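# Unplug monitor cable after loosening both thumbscrews

## Task

Free the monitor cable from its back-panel port: loosen both thumbscrews, draw the plug straight out of the port, and leave it lying on its own away from the port. If the plug is tilted beyond what the port permits while still inserted, the task fails immediately. Anything held in place only by the robot at the end does not count. Release the plug and move the grippers away afterwards.

## Robot and tools

Robot: two arms, left_arm and right_arm, each with six revolute joints and a parallel gripper. Joint order in every row and every per-joint list is fixed: waist, shoulder, elbow, forearm roll, wrist pitch, wrist roll, followed by the gripper opening. Rely on this order only.

Frame: all reported gripper poses share one scene frame. Origin sits on the table surface midway between the arms, +z is up, +x extends out over the table, and left_arm is mounted on the +y side. The arm names are not image sides. Positions are in metres, orientation as a wxyz quaternion, velocities in m/s and rad/s. Printed hand positions may be off, more so at long reach.

Gripper: fingers point along the gripper's own +z axis and separate along its y axis. The reported end_effector_position is the point between the pads when closed, about 2 cm short of the fingertips; closing pushes the tips roughly 10 mm further along +z. Pad gap is 0.084 m fully open.

A row is one flat list of 14 numbers covering both arms, even if only one moves: left_arm's six joint angles then its opening, then right_arm's six angles then its opening. Joint values are absolute target angles in radians (the same values Joint positions reports), not offsets. Opening is a scale from -1 (closed) to +1 (fully open). Stated joint ranges per arm: waist -6.283..6.283, shoulder -2.059..2.094, elbow -3.927..0.192, forearm roll -6.283..6.283, wrist pitch -1.693..3.142, wrist roll -6.283..6.283. True ends may differ by up to 0.010 rad. A target more than 0.010 rad beyond a stated end, and beyond the current angle, gets the call refused; targets past the real end are clipped there and may report "joint sent to its limit" (absence of that line proves nothing).

Tools:
- execute_actions(actions): a list of actions run in sequence. Each action is a table of up to 15 rows; each row lasts one control step (1/30 s), and a short table repeats its final row until 15 steps pass. An empty list just returns current state and images.
- move(target, speed, blocking): target is one 14-number row of absolute angles; every joint of both arms travels toward it with all paths the same fraction complete, so grippers trace curves. speed (rad/s, 0.01 to 2, default 0.5) caps the joint with the longest travel. Paths last 0.5 to 10 s; longer ones are cut at 10 s. Finger values are applied at the start. Moves ignore obstacles and the other arm. blocking=false returns after 0.5 s while motion continues; until a result shows it finished, further rows and moves are refused, so use wait or stop. The result adds a "move:" line: how it ended (done, off_target, moving, held, fault), limits=held or limits=none, and each arm's joint farthest from target.
- wait(seconds): 0 to 10; arms keep their last command; returns early if a running move ends.
- stop(): brakes a running move; needs room, more when fast; fingers continue.
- zoom_image(camera, region): closer view of one camera's latest image; region [x0, y0, x1, y1] in pixels, at most 504x504. Cameras: cam_head_left, cam_head_right, cam_high, cam_low, cam_left_wrist, cam_right_wrist, each 896x504.
- finished_scene(scene): ends the current scene (give its number) after the last command is held; irreversible; reports success.

Motion limits: targets advance at most 3.14 rad/s per joint with a 0.16 s ramp; each step a joint's target stays within 0.623 rad of its measured angle, and if the gripper would be sent over 70 mm from where it is, the whole arm's targets are scaled back. Large changes therefore take several actions; unfinished motion may not complete during a wait, so command the rest. To keep a joint still, resend its "Joint targets" value.

Result lines: the state line gives each gripper's pose and velocities. Joint positions and Joint velocities list each arm's joints then pad gap in metres. Joint targets shows what joints are currently driven toward. grip_measured is the measured opening on the command scale; to hold something command clearly below it (lower squeezes harder, about 24 N per pad max). Joint torques are total drive outputs with offsets and noise. Step readings list joint angles at some steps; HELD marks steps where an arm's command was held back. "joint command not followed" means the clearance check altered targets. MOTOR HOT appears from 65 °C; at 80 °C the arm is braked (OVER-TEMPERATURE FAULT). A TORQUE FAULT occurs when contact torque hits a joint's load limit (waist 45, shoulder 45, elbow 27, forearm roll 27, wrist pitch 18, wrist roll 18 N m): the arm backs off, pauses 10 s and drops the rest of the call.

Camera calibration lines give K, distortion and T_world_to_cam (world to camera) per camera; wrist camera poses follow joint readings; actual cameras may deviate slightly.

Cautions: keep the plug aligned with the port axis until fully out; no tilting. Approach contacts slowly, as faster moves and targets set deeper past contact push harder. Avoid arm-to-arm collisions, hard shoves, dropping the plug, and knocking anything off the table. Loose objects may occasionally be nudged. The robot keeps holding its last command while you think. Finish with the plug released, resting by itself, and the grippers withdrawn.

Each tool is called after ">>>" as name(argument=value, ...) on one line, values as JSON.

## Session

>>> execute_actions(actions=[])

Scene clock: 0.00 s.
left_arm: end_effector_position=(+0.5029, +0.5169, +0.2350) grip_measured=+0.37 end_effector_quat_wxyz=(+0.183, +0.752, +0.496, -0.394) end_effector_velocity=(+0.000, -0.000, +0.001) end_effector_angular_velocity=(+0.000, -0.002, -0.001) | right_arm: end_effector_position=(+0.3887, +0.0056, +0.3123) grip_measured=-0.58 end_effector_quat_wxyz=(-0.070, +0.313, +0.947, -0.012) end_effector_velocity=(-0.000, +0.000, -0.000) end_effector_angular_velocity=(-0.001, +0.000, +0.001)
Joint names: [waist, shoulder, elbow, forearm roll, wrist pitch, wrist roll]
Joint positions: left_arm=[ 0.628  0.788 -2.167 -0.463  2.164 -0.742  0.06 ] | right_arm=[ 0.477  0.178 -1.616  0.098  1.541 -1.898  0.019]
Joint velocities: left_arm=[-0.    -0.001 -0.    -0.     0.     0.001 -0.   ] | right_arm=[ 0.     0.001  0.    -0.     0.    -0.001 -0.   ]
Joint torques (N m, as the arm reports them, + toward a larger angle): no reading
Motor temperatures (°C, as the motors report them): left_arm=[26 30 35 29 30 29] | right_arm=[29 29 29 30 33 33]
Joint targets: left_arm=[0.628 0.788 -2.167 -0.463 2.164 -0.742] | right_arm=[0.477 0.178 -1.616 0.098 1.541 -1.898]

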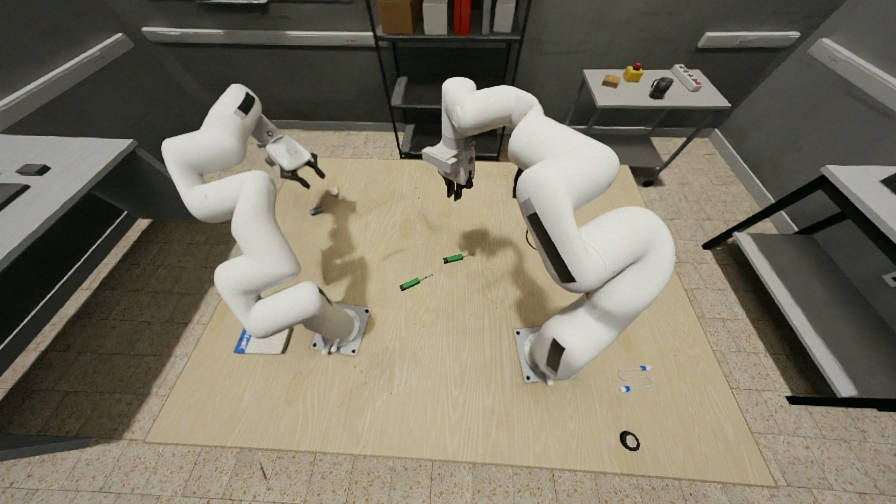

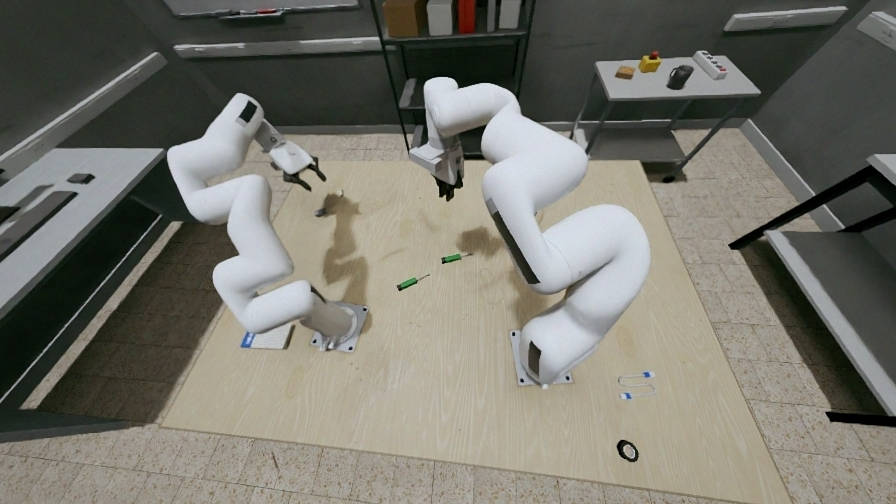

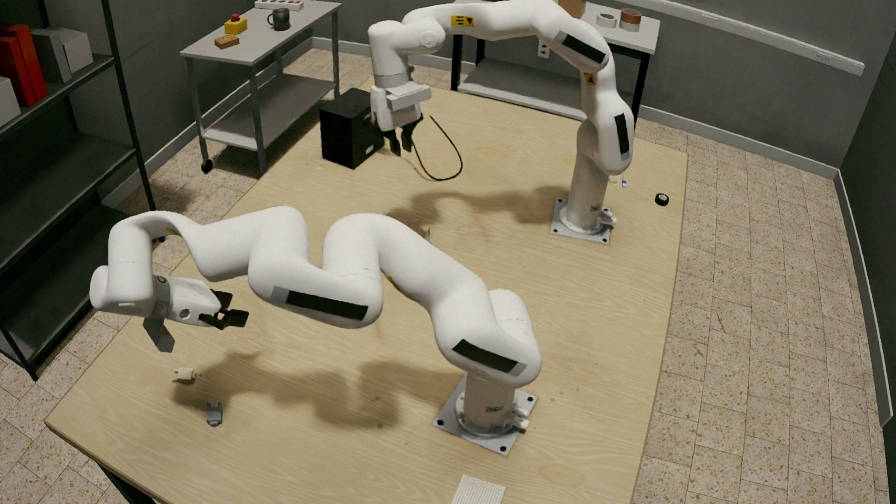

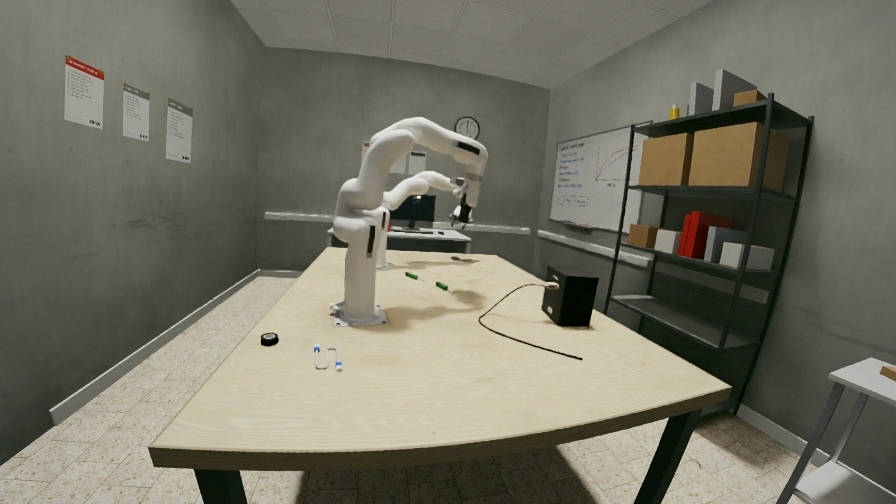

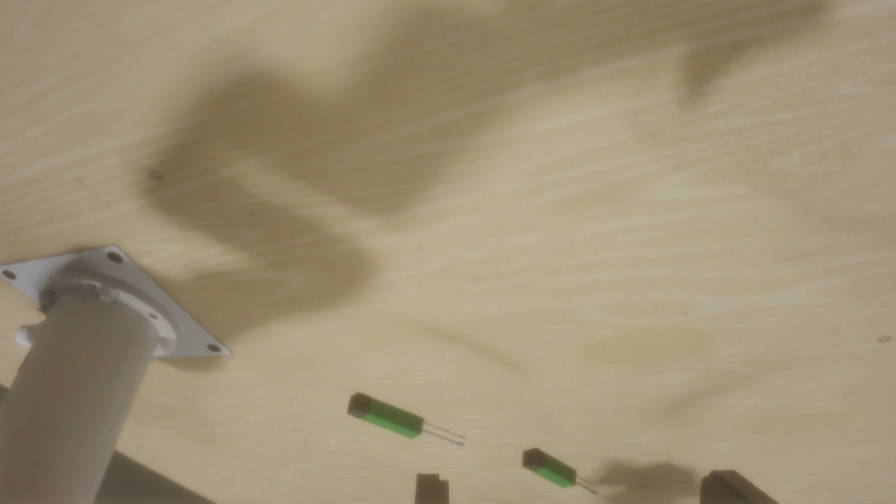

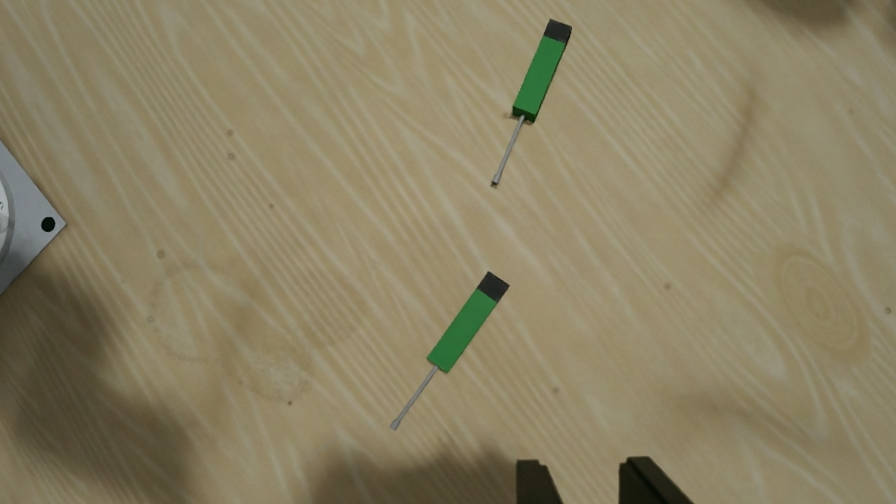

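>>> move(target=[0.628,0.788,-2.167,-0.463,2.164,-0.742,0.4,-0.2,-0.1,-0.04,3.1416,1.43,0,0.5], speed=1)

Scene clock: 29.43 s.
left_arm: end_effector_position=(+0.5027, +0.5170, +0.2348) grip_measured=+0.39 end_effector_quat_wxyz=(+0.183, +0.752, +0.496, -0.394) end_effector_velocity=(+0.000, +0.000, +0.000) end_effector_angular_velocity=(+0.000, -0.001, +0.000) | right_arm: end_effector_position=(+0.3920, -0.3292, +0.1510) grip_measured=+0.49 end_effector_quat_wxyz=(+0.707, +0.022, +0.707, -0.022) end_effector_velocity=(-0.001, -0.001, -0.001) end_effector_angular_velocity=(+0.002, +0.002, -0.004)
Joint names: [waist, shoulder, elbow, forearm roll, wrist pitch, wrist roll]
Joint positions: left_arm=[ 0.628  0.788 -2.167 -0.463  2.164 -0.742  0.061] | right_arm=[-0.2   -0.1   -0.04   3.141  1.43  -0.     0.065]
Joint velocities: left_arm=[ 0.    -0.001 -0.     0.    -0.     0.    -0.   ] | right_arm=[-0.001 -0.001  0.003  0.003  0.     0.001  0.   ]
Joint torques (N m, as the arm reports them, + toward a larger angle): left_arm=[  1.06 -30.17 -21.99  -0.78   0.44  -0.73] | right_arm=[ -1.47 -12.81  -9.03  -0.23   1.5    0.58]
Motor temperatures (°C, as the motors report them): left_arm=[26 30 37 29 30 29] | right_arm=[29 29 31 30 33 33]
Joint targets: left_arm=[0.628 0.788 -2.167 -0.463 2.164 -0.742] | right_arm=[-0.200 -0.100 -0.040 3.142 1.430 -0.000]
move: done; limits=none; left_arm: farthest joint: the waist, 0.000 radians from its target (0.000 radians at the start); right_arm: farthest joint: the waist, 0.000 radians from its target (0.677 radians at the start)
camera_calibration (this result's frames):
cam_left_wrist: T_world_to_cam=[[0.902396, -0.417192, -0.107852, -0.18537], [-0.183258, -0.598088, 0.780197, 0.281897], [-0.389996, -0.684282, -0.616166, 0.827216], [0, 0, 0, 1]] pos_world=[0.541548, 0.657313, 0.269775]
cam_right_wrist: T_world_to_cam=[[0.0465067, 0.998917, -0.00131131, 0.34267], [-0.0158614, 0.00205102, 0.999872, -0.0764193], [0.998792, -0.0464799, 0.0159396, -0.27662], [0, 0, 0, 1]] pos_world=[0.259137, -0.355, 0.0812681]

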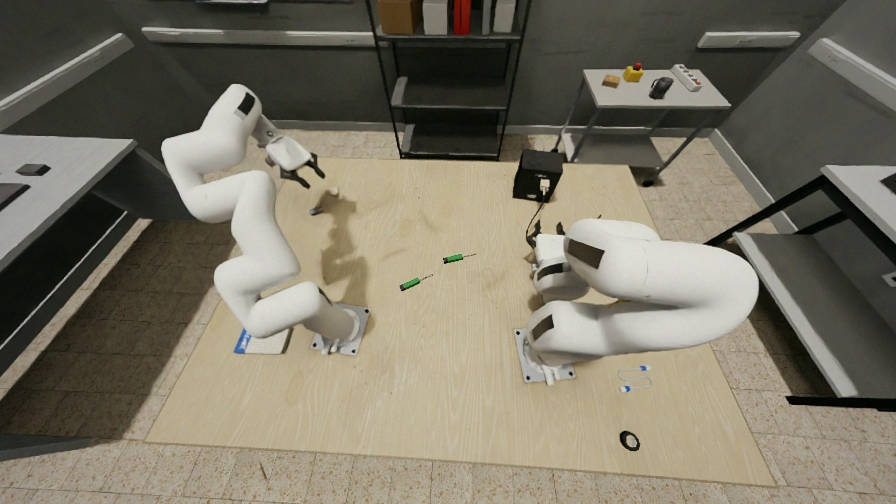

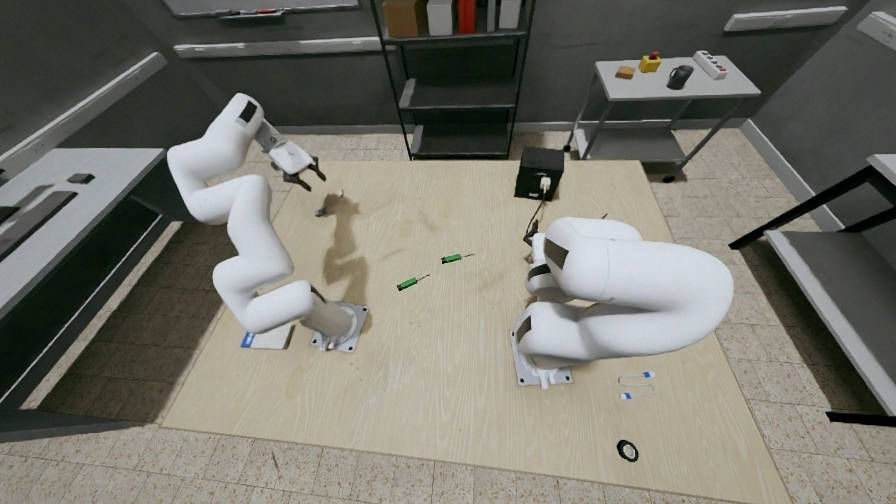

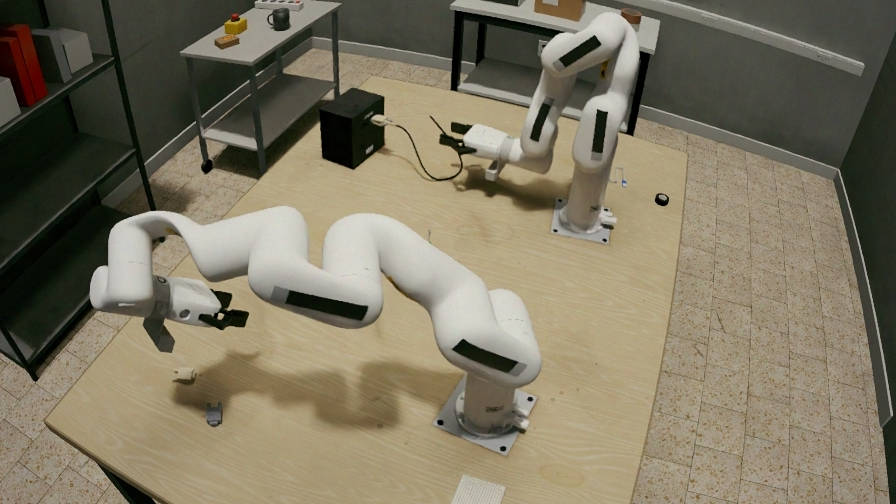

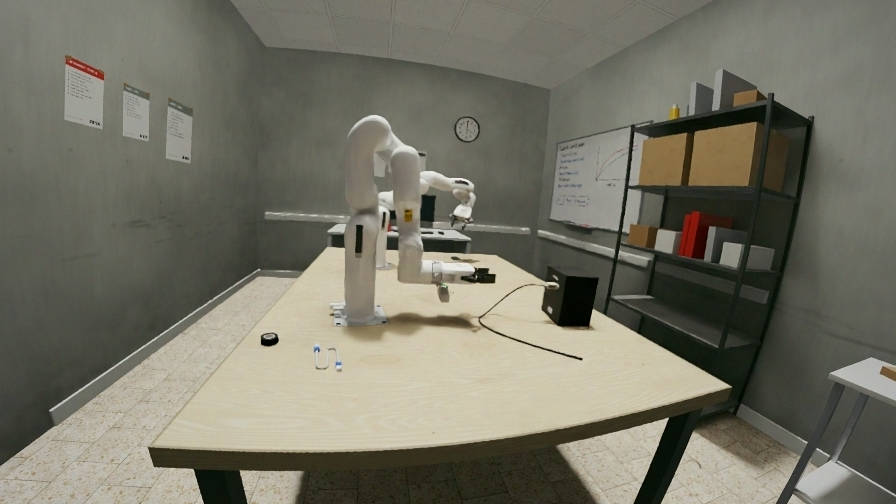

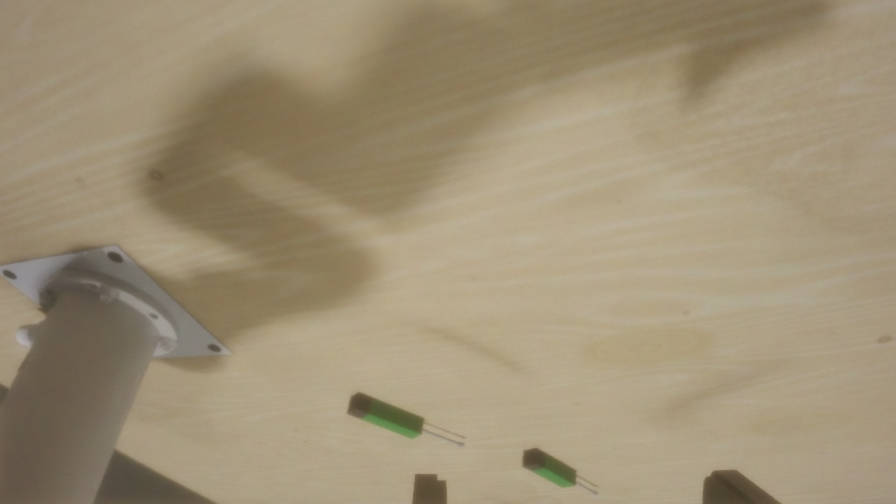

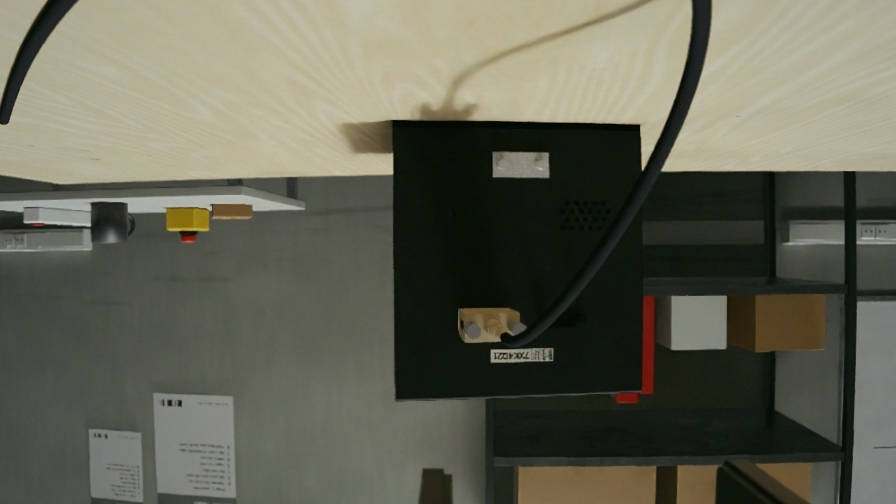

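>>> move(target=[0.628,0,-0.5,0,0.5,0,0.4,-0.2,0.23,-0.395,3.1416,1.406,3.1416,0.5], speed=1)

>>> zoom_image(camera="cam_right_wrist", region=[400,254,800,504])

Scene clock: 46.57 s.
left_arm: end_effector_position=(+0.3516, +0.5590, +0.0366) grip_measured=+0.39 end_effector_quat_wxyz=(+0.000, +0.966, +0.260, +0.000) end_effector_velocity=(-0.000, -0.000, +0.000) end_effector_angular_velocity=(+0.001, -0.001, -0.001) | right_arm: end_effector_position=(+0.4920, -0.3357, +0.1308) grip_measured=+0.49 end_effector_quat_wxyz=(+0.022, +0.707, -0.022, +0.707) end_effector_velocity=(+0.000, +0.000, -0.000) end_effector_angular_velocity=(+0.001, +0.001, -0.000)
Joint names: [waist, shoulder, elbow, forearm roll, wrist pitch, wrist roll]
Joint positions: left_arm=[ 0.628  0.    -0.5   -0.     0.5   -0.     0.061] | right_arm=[-0.2    0.23  -0.395  3.142  1.406  3.141  0.065]
Joint velocities: left_arm=[-0.    -0.002  0.001  0.    -0.     0.001 -0.   ] | right_arm=[ 0.001  0.    -0.     0.001 -0.001  0.001 -0.   ]
Joint torques (N m, as the arm reports them, + toward a larger angle): left_arm=[  1.16 -14.69 -17.92   0.23  -1.45  -0.85] | right_arm=[ -1.66 -21.65  -9.44  -0.25   1.72   0.42]
Motor temperatures (°C, as the motors report them): left_arm=[26 30 37 29 30 29] | right_arm=[29 29 30 30 33 33]
Joint targets: left_arm=[0.628 0.000 -0.500 0.000 0.500 -0.000] | right_arm=[-0.200 0.230 -0.395 3.142 1.406 3.142]
move: done; limits=none; left_arm: farthest joint: the waist, 0.000 radians from its target (0.000 radians at the start); right_arm: farthest joint: the waist, 0.000 radians from its target (0.000 radians at the start)
camera_calibration (this result's frames):
cam_left_wrist: T_world_to_cam=[[0.511217, -0.859061, 0.0259084, 0.326738], [-0.859443, -0.511115, 0.0109088, 0.651257], [0.00387083, -0.0278435, -0.999605, 0.1835], [0, 0, 0, 1]] pos_world=[0.391974, 0.618665, 0.167858]
cam_right_wrist: T_world_to_cam=[[-0.0797016, -0.996818, 0.00134486, -0.263812], [-0.0161494, -0.000057732, -0.99987, 0.206369], [0.996688, -0.0797129, -0.0160935, -0.382399], [0, 0, 0, 1]] pos_world=[0.363438, -0.293443, 0.200543]

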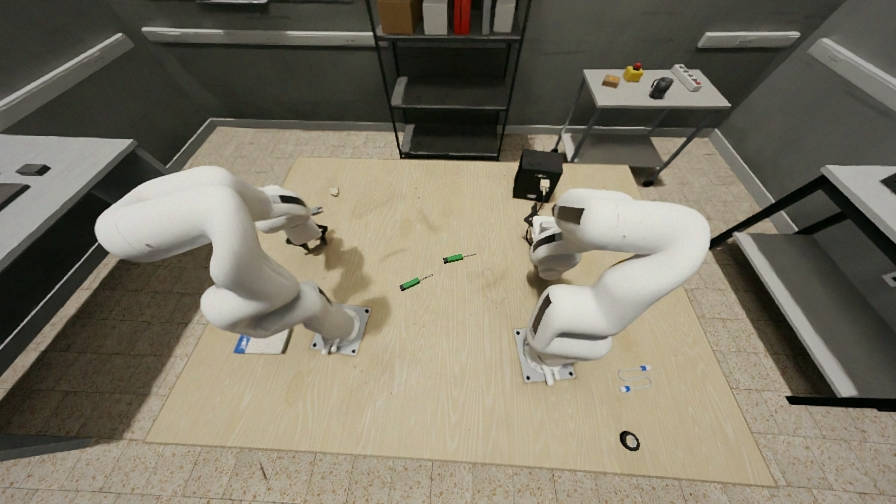

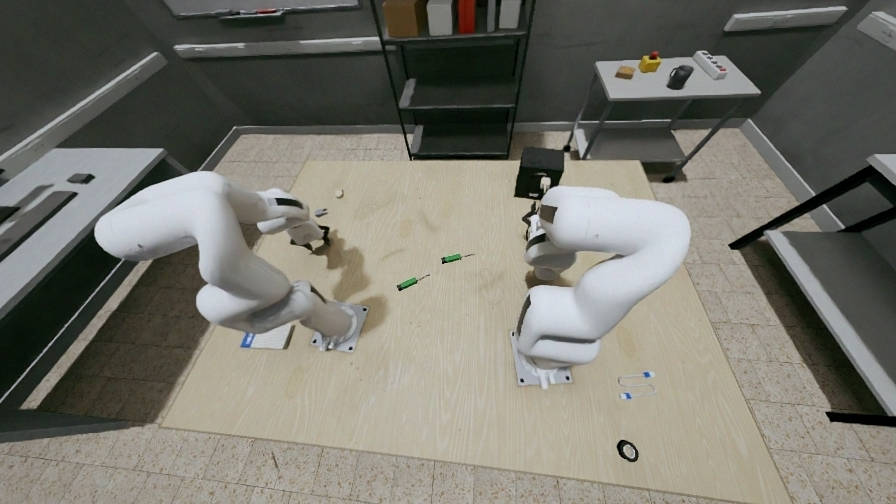

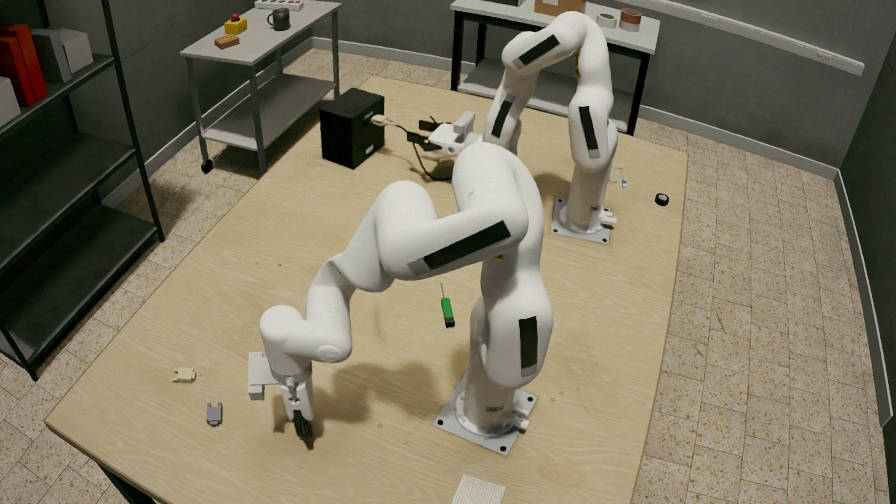

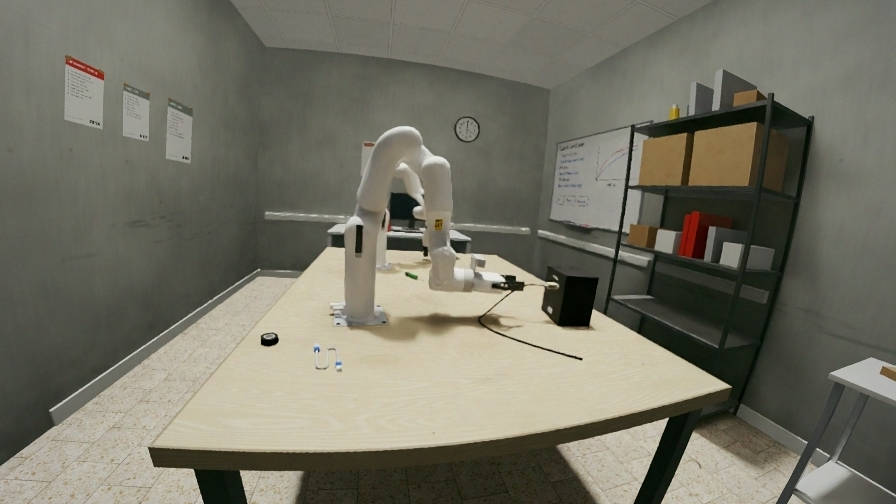

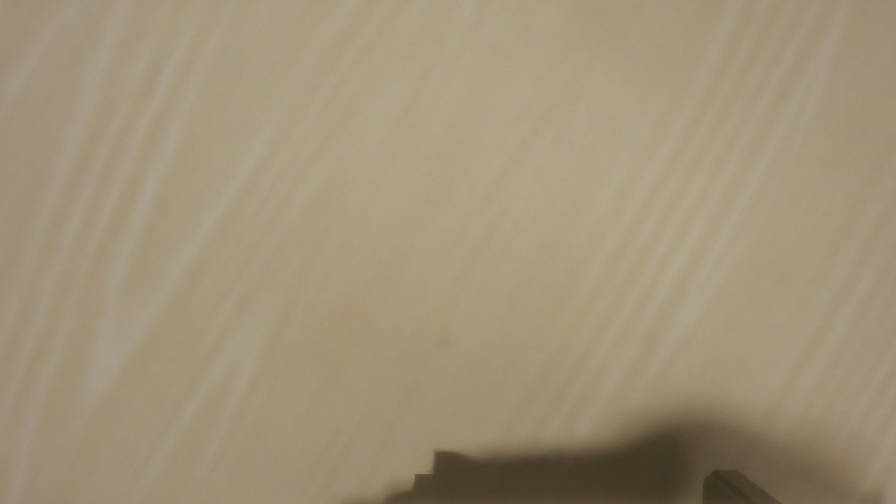

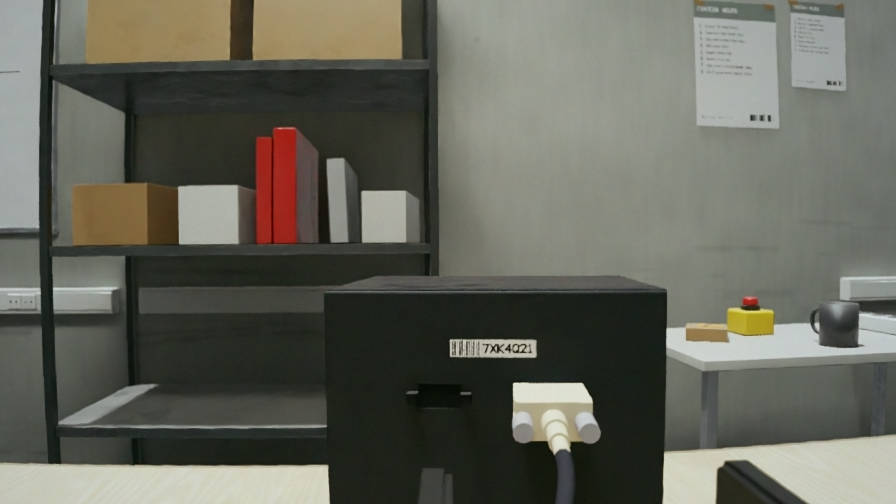

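Region (400, 254, 800, 504) of cam_right_wrist's 896x504 image, scaled by 1.260, with more detail than that image has; it fills the top 315 rows of this view, and the rest is white.

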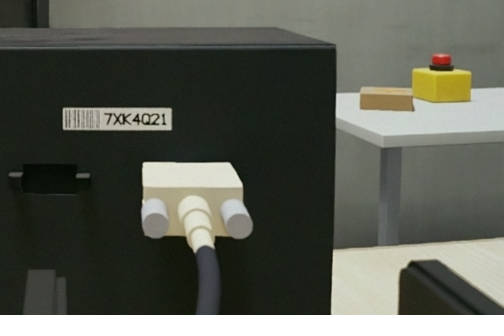

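>>> move(target=[0.628,0,-0.5,0,0.5,0,0.4,-0.123,0.35,-0.608,3.335,1.31,3.1416,0.5])

Scene clock: 80.57 s.
left_arm: end_effector_position=(+0.3515, +0.5589, +0.0366) grip_measured=+0.39 end_effector_quat_wxyz=(+0.000, +0.966, +0.260, +0.000) end_effector_velocity=(-0.000, -0.000, -0.000) end_effector_angular_velocity=(-0.001, +0.001, +0.000) | right_arm: end_effector_position=(+0.5496, -0.3394, +0.1267) grip_measured=+0.49 end_effector_quat_wxyz=(+0.044, +0.705, -0.079, +0.703) end_effector_velocity=(+0.001, +0.000, +0.000) end_effector_angular_velocity=(-0.000, -0.001, -0.001)
Joint names: [waist, shoulder, elbow, forearm roll, wrist pitch, wrist roll]
Joint positions: left_arm=[ 0.628  0.    -0.5    0.     0.5   -0.     0.061] | right_arm=[-0.123  0.35  -0.608  3.335  1.31   3.142  0.065]
Joint velocities: left_arm=[-0.001  0.001 -0.    -0.     0.001 -0.001  0.   ] | right_arm=[ 0.002  0.002 -0.003  0.002 -0.001 -0.001  0.   ]
Joint torques (N m, as the arm reports them, + toward a larger angle): left_arm=[  1.05 -14.52 -18.39   0.18  -1.33  -0.79] | right_arm=[ -1.27 -26.66 -10.59  -0.2    1.66   0.41]
Motor temperatures (°C, as the motors report them): left_arm=[26 30 37 29 30 29] | right_arm=[29 29 30 30 33 33]
Joint targets: left_arm=[0.628 0.000 -0.500 0.000 0.500 0.000] | right_arm=[-0.123 0.350 -0.608 3.335 1.310 3.142]
move: done; limits=none; left_arm: farthest joint: the waist, 0.000 radians from its target (0.000 radians at the start); right_arm: farthest joint: the waist, 0.000 radians from its target (0.077 radians at the start)
camera_calibration (this result's frames):
cam_left_wrist: T_world_to_cam=[[0.511146, -0.859104, 0.0258874, 0.326792], [-0.859485, -0.511042, 0.0109682, 0.65114], [0.00380672, -0.0278562, -0.999605, 0.183497], [0, 0, 0, 1]] pos_world=[0.391909, 0.61862, 0.167823]
cam_right_wrist: T_world_to_cam=[[-0.188555, -0.980904, -0.0476951, -0.191408], [-0.0151826, 0.051472, -0.998559, 0.220059], [0.981945, -0.187559, -0.024598, -0.467634], [0, 0, 0, 1]] pos_world=[0.426441, -0.286789, 0.19911]

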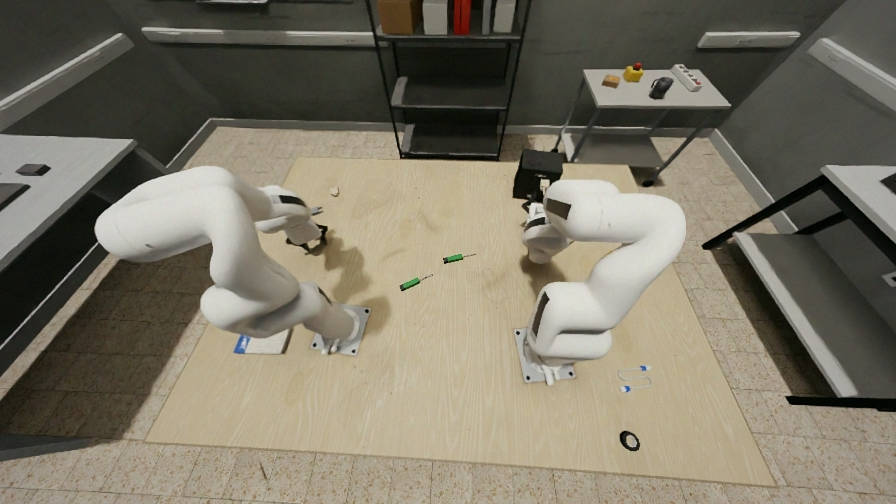

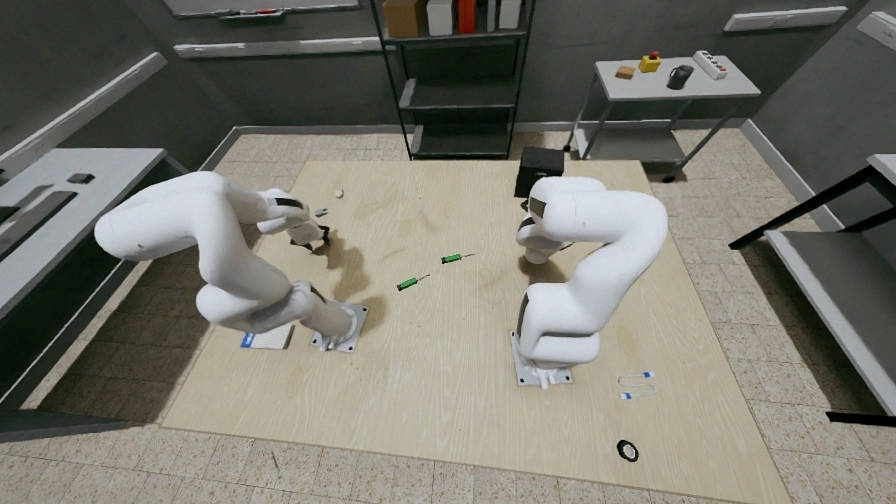

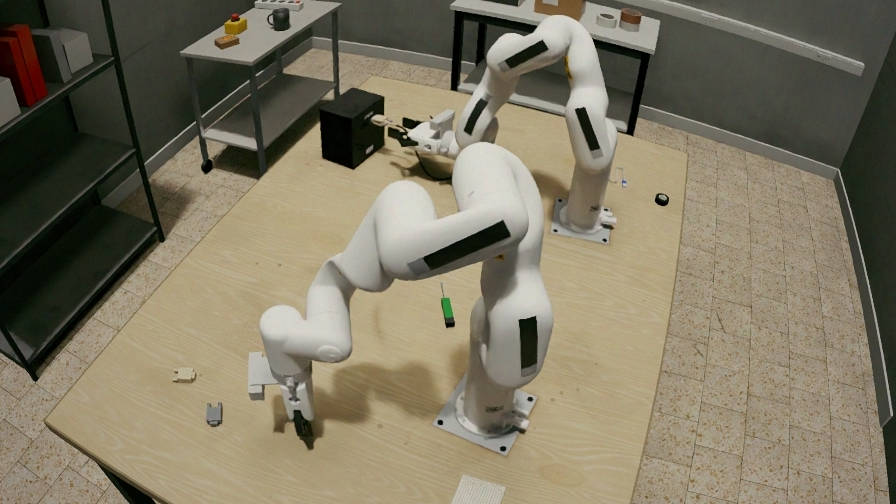

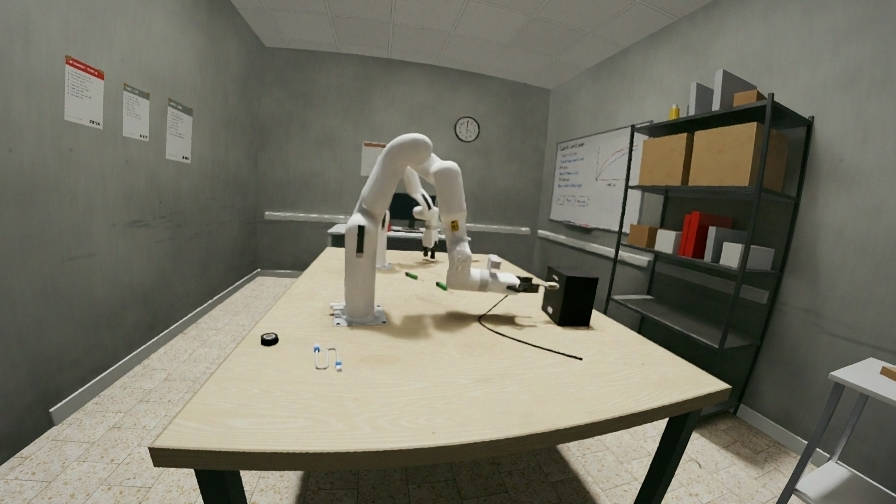

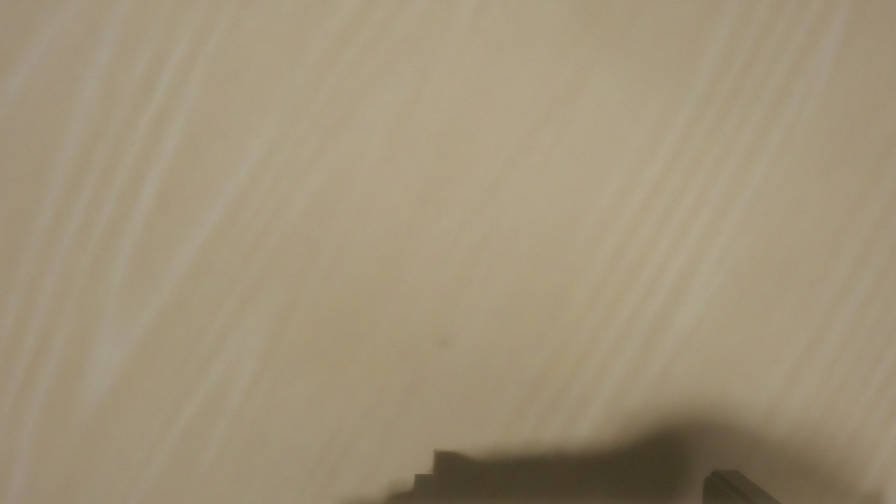

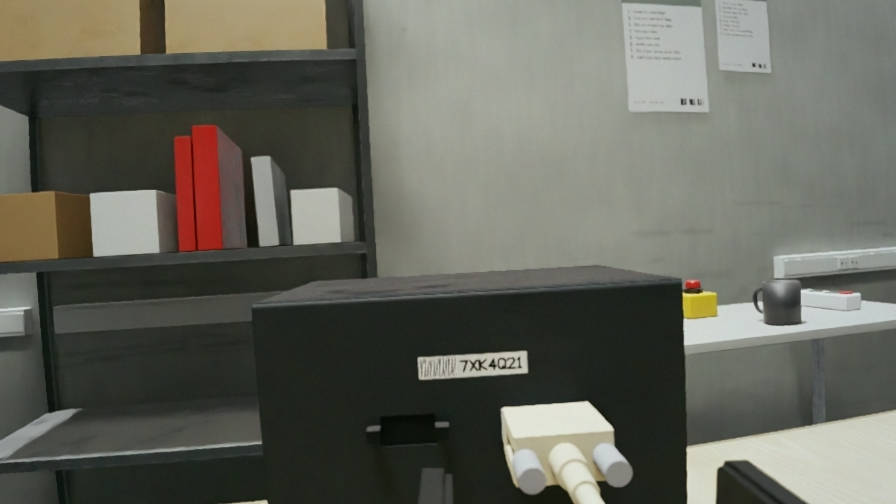

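>>> move(target=[0.628,0,-0.5,0,0.5,0,0.4,-0.15,0.399,-0.714,3.31,1.261,3.085,0.2], speed=0.2)

>>> zoom_image(camera="cam_high", region=[330,80,450,160])

Scene clock: 95.97 s.
left_arm: end_effector_position=(+0.3515, +0.5589, +0.0366) grip_measured=+0.39 end_effector_quat_wxyz=(+0.000, +0.966, +0.260, +0.000) end_effector_velocity=(-0.001, -0.000, -0.000) end_effector_angular_velocity=(-0.001, +0.001, -0.000) | right_arm: end_effector_position=(+0.5797, -0.3481, +0.1309) grip_measured=+0.19 end_effector_quat_wxyz=(+0.063, +0.704, -0.060, +0.705) end_effector_velocity=(+0.000, +0.000, -0.000) end_effector_angular_velocity=(-0.001, +0.000, +0.001)
Joint names: [waist, shoulder, elbow, forearm roll, wrist pitch, wrist roll]
Joint positions: left_arm=[ 0.628 -0.    -0.5   -0.     0.5   -0.     0.061] | right_arm=[-0.15   0.399 -0.714  3.31   1.261  3.085  0.052]
Joint velocities: left_arm=[ 0.    -0.     0.001 -0.     0.001  0.001 -0.   ] | right_arm=[ 0.     0.001 -0.002 -0.001 -0.001 -0.001  0.   ]
Joint torques (N m, as the arm reports them, + toward a larger angle): left_arm=[  0.39 -15.34 -17.72   0.26  -1.59  -0.29] | right_arm=[ -2.62 -29.92 -13.02  -0.09   1.82   0.48]
Motor temperatures (°C, as the motors report them): left_arm=[26 30 37 29 30 29] | right_arm=[29 29 30 30 33 33]
Joint targets: left_arm=[0.628 0.000 -0.500 0.000 0.500 0.000] | right_arm=[-0.150 0.399 -0.714 3.310 1.261 3.085]
move: done; limits=none; left_arm: farthest joint: the waist, 0.000 radians from its target (0.000 radians at the start); right_arm: farthest joint: the waist, 0.000 radians from its target (0.027 radians at the start)
camera_calibration (this result's frames):
cam_left_wrist: T_world_to_cam=[[0.511146, -0.859104, 0.0258874, 0.326792], [-0.859485, -0.511043, 0.0109682, 0.65114], [0.00380676, -0.0278562, -0.999605, 0.183497], [0, 0, 0, 1]] pos_world=[0.391909, 0.61862, 0.167823]
cam_right_wrist: T_world_to_cam=[[-0.188851, -0.981989, 0.00570797, -0.201225], [-0.0164303, -0.00265206, -0.999861, 0.207214], [0.981868, -0.188919, -0.0156335, -0.500316], [0, 0, 0, 1]] pos_world=[0.456648, -0.29157, 0.200512]

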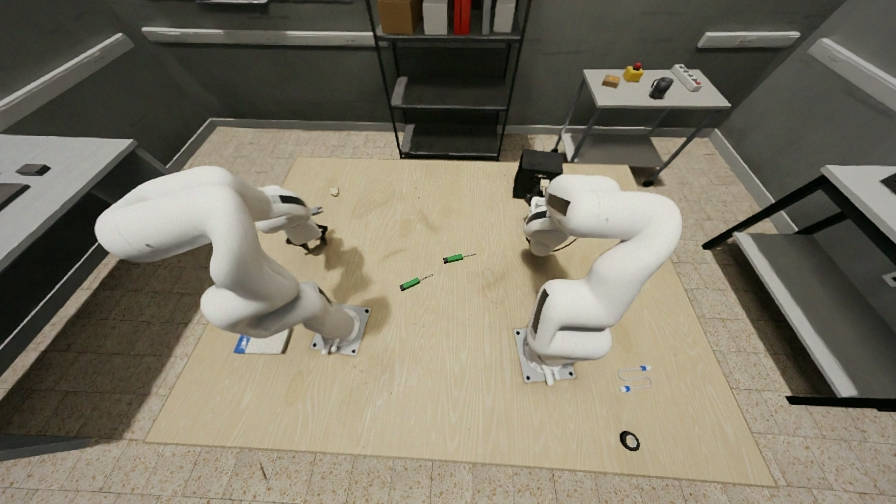

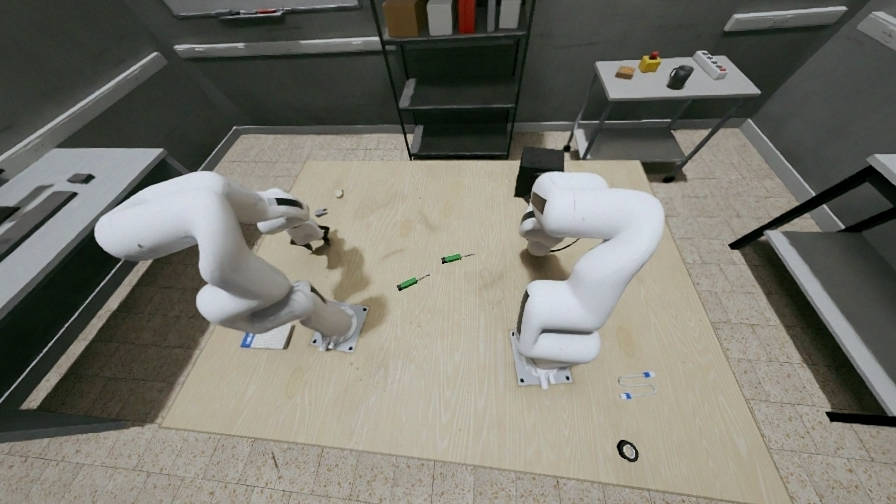

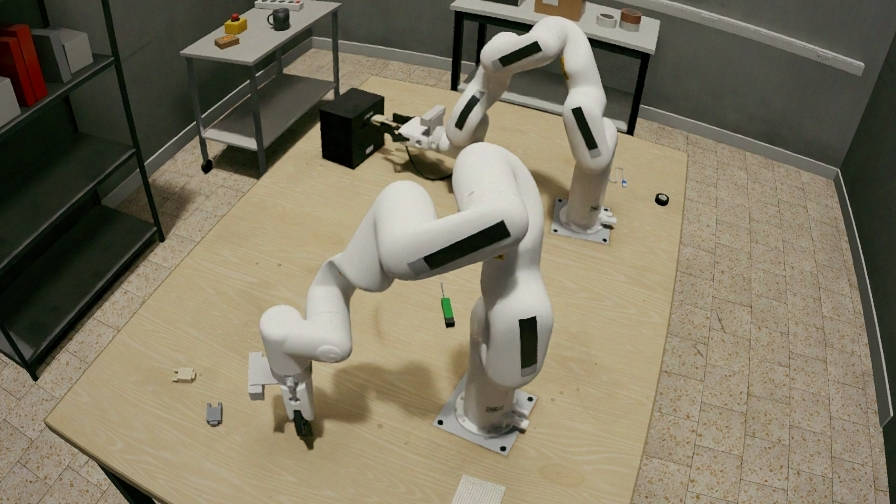

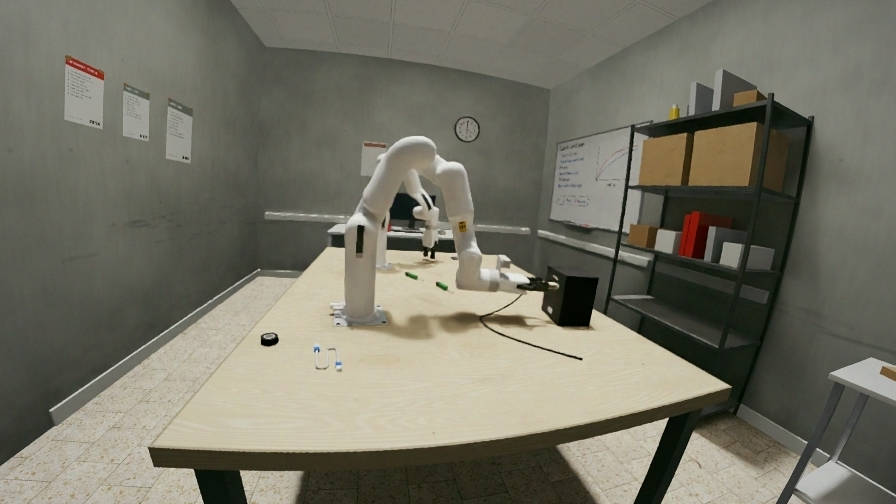

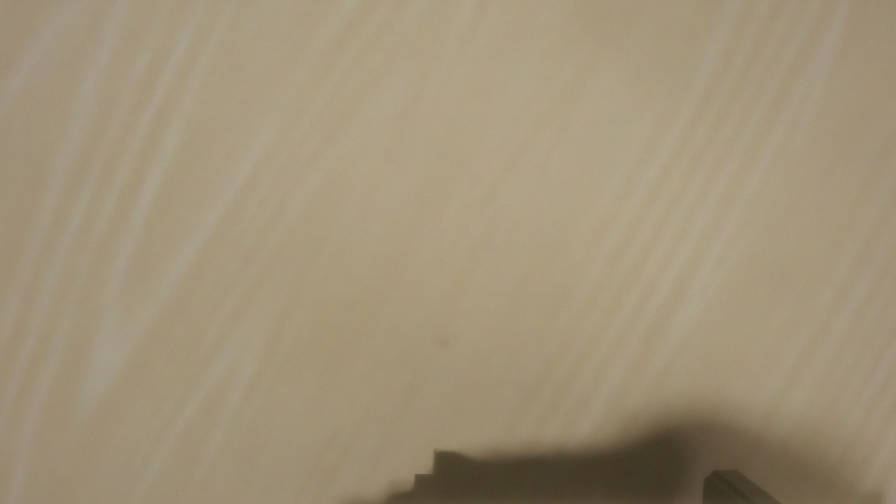

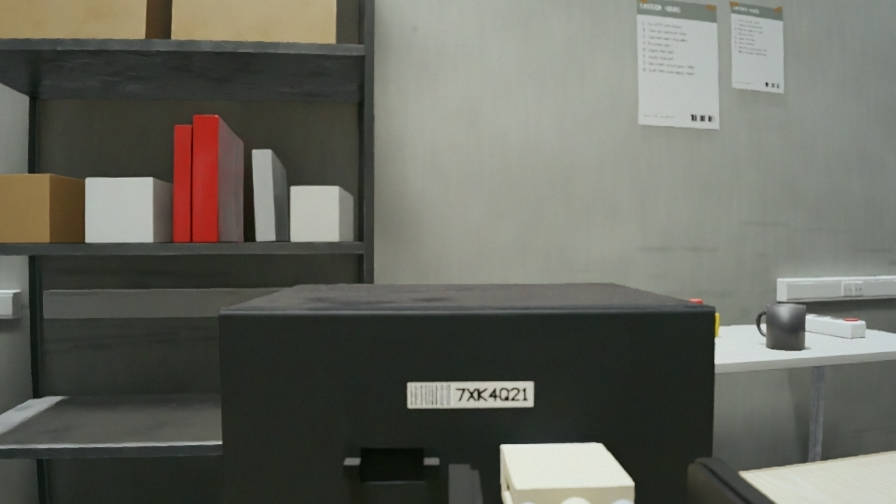

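Region (330, 80, 450, 160) of cam_high's 896x504 image, scaled by 4.200, with more detail than that image has.

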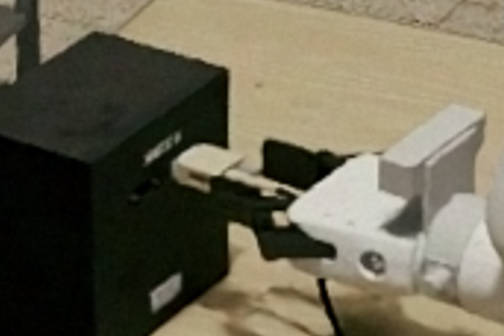

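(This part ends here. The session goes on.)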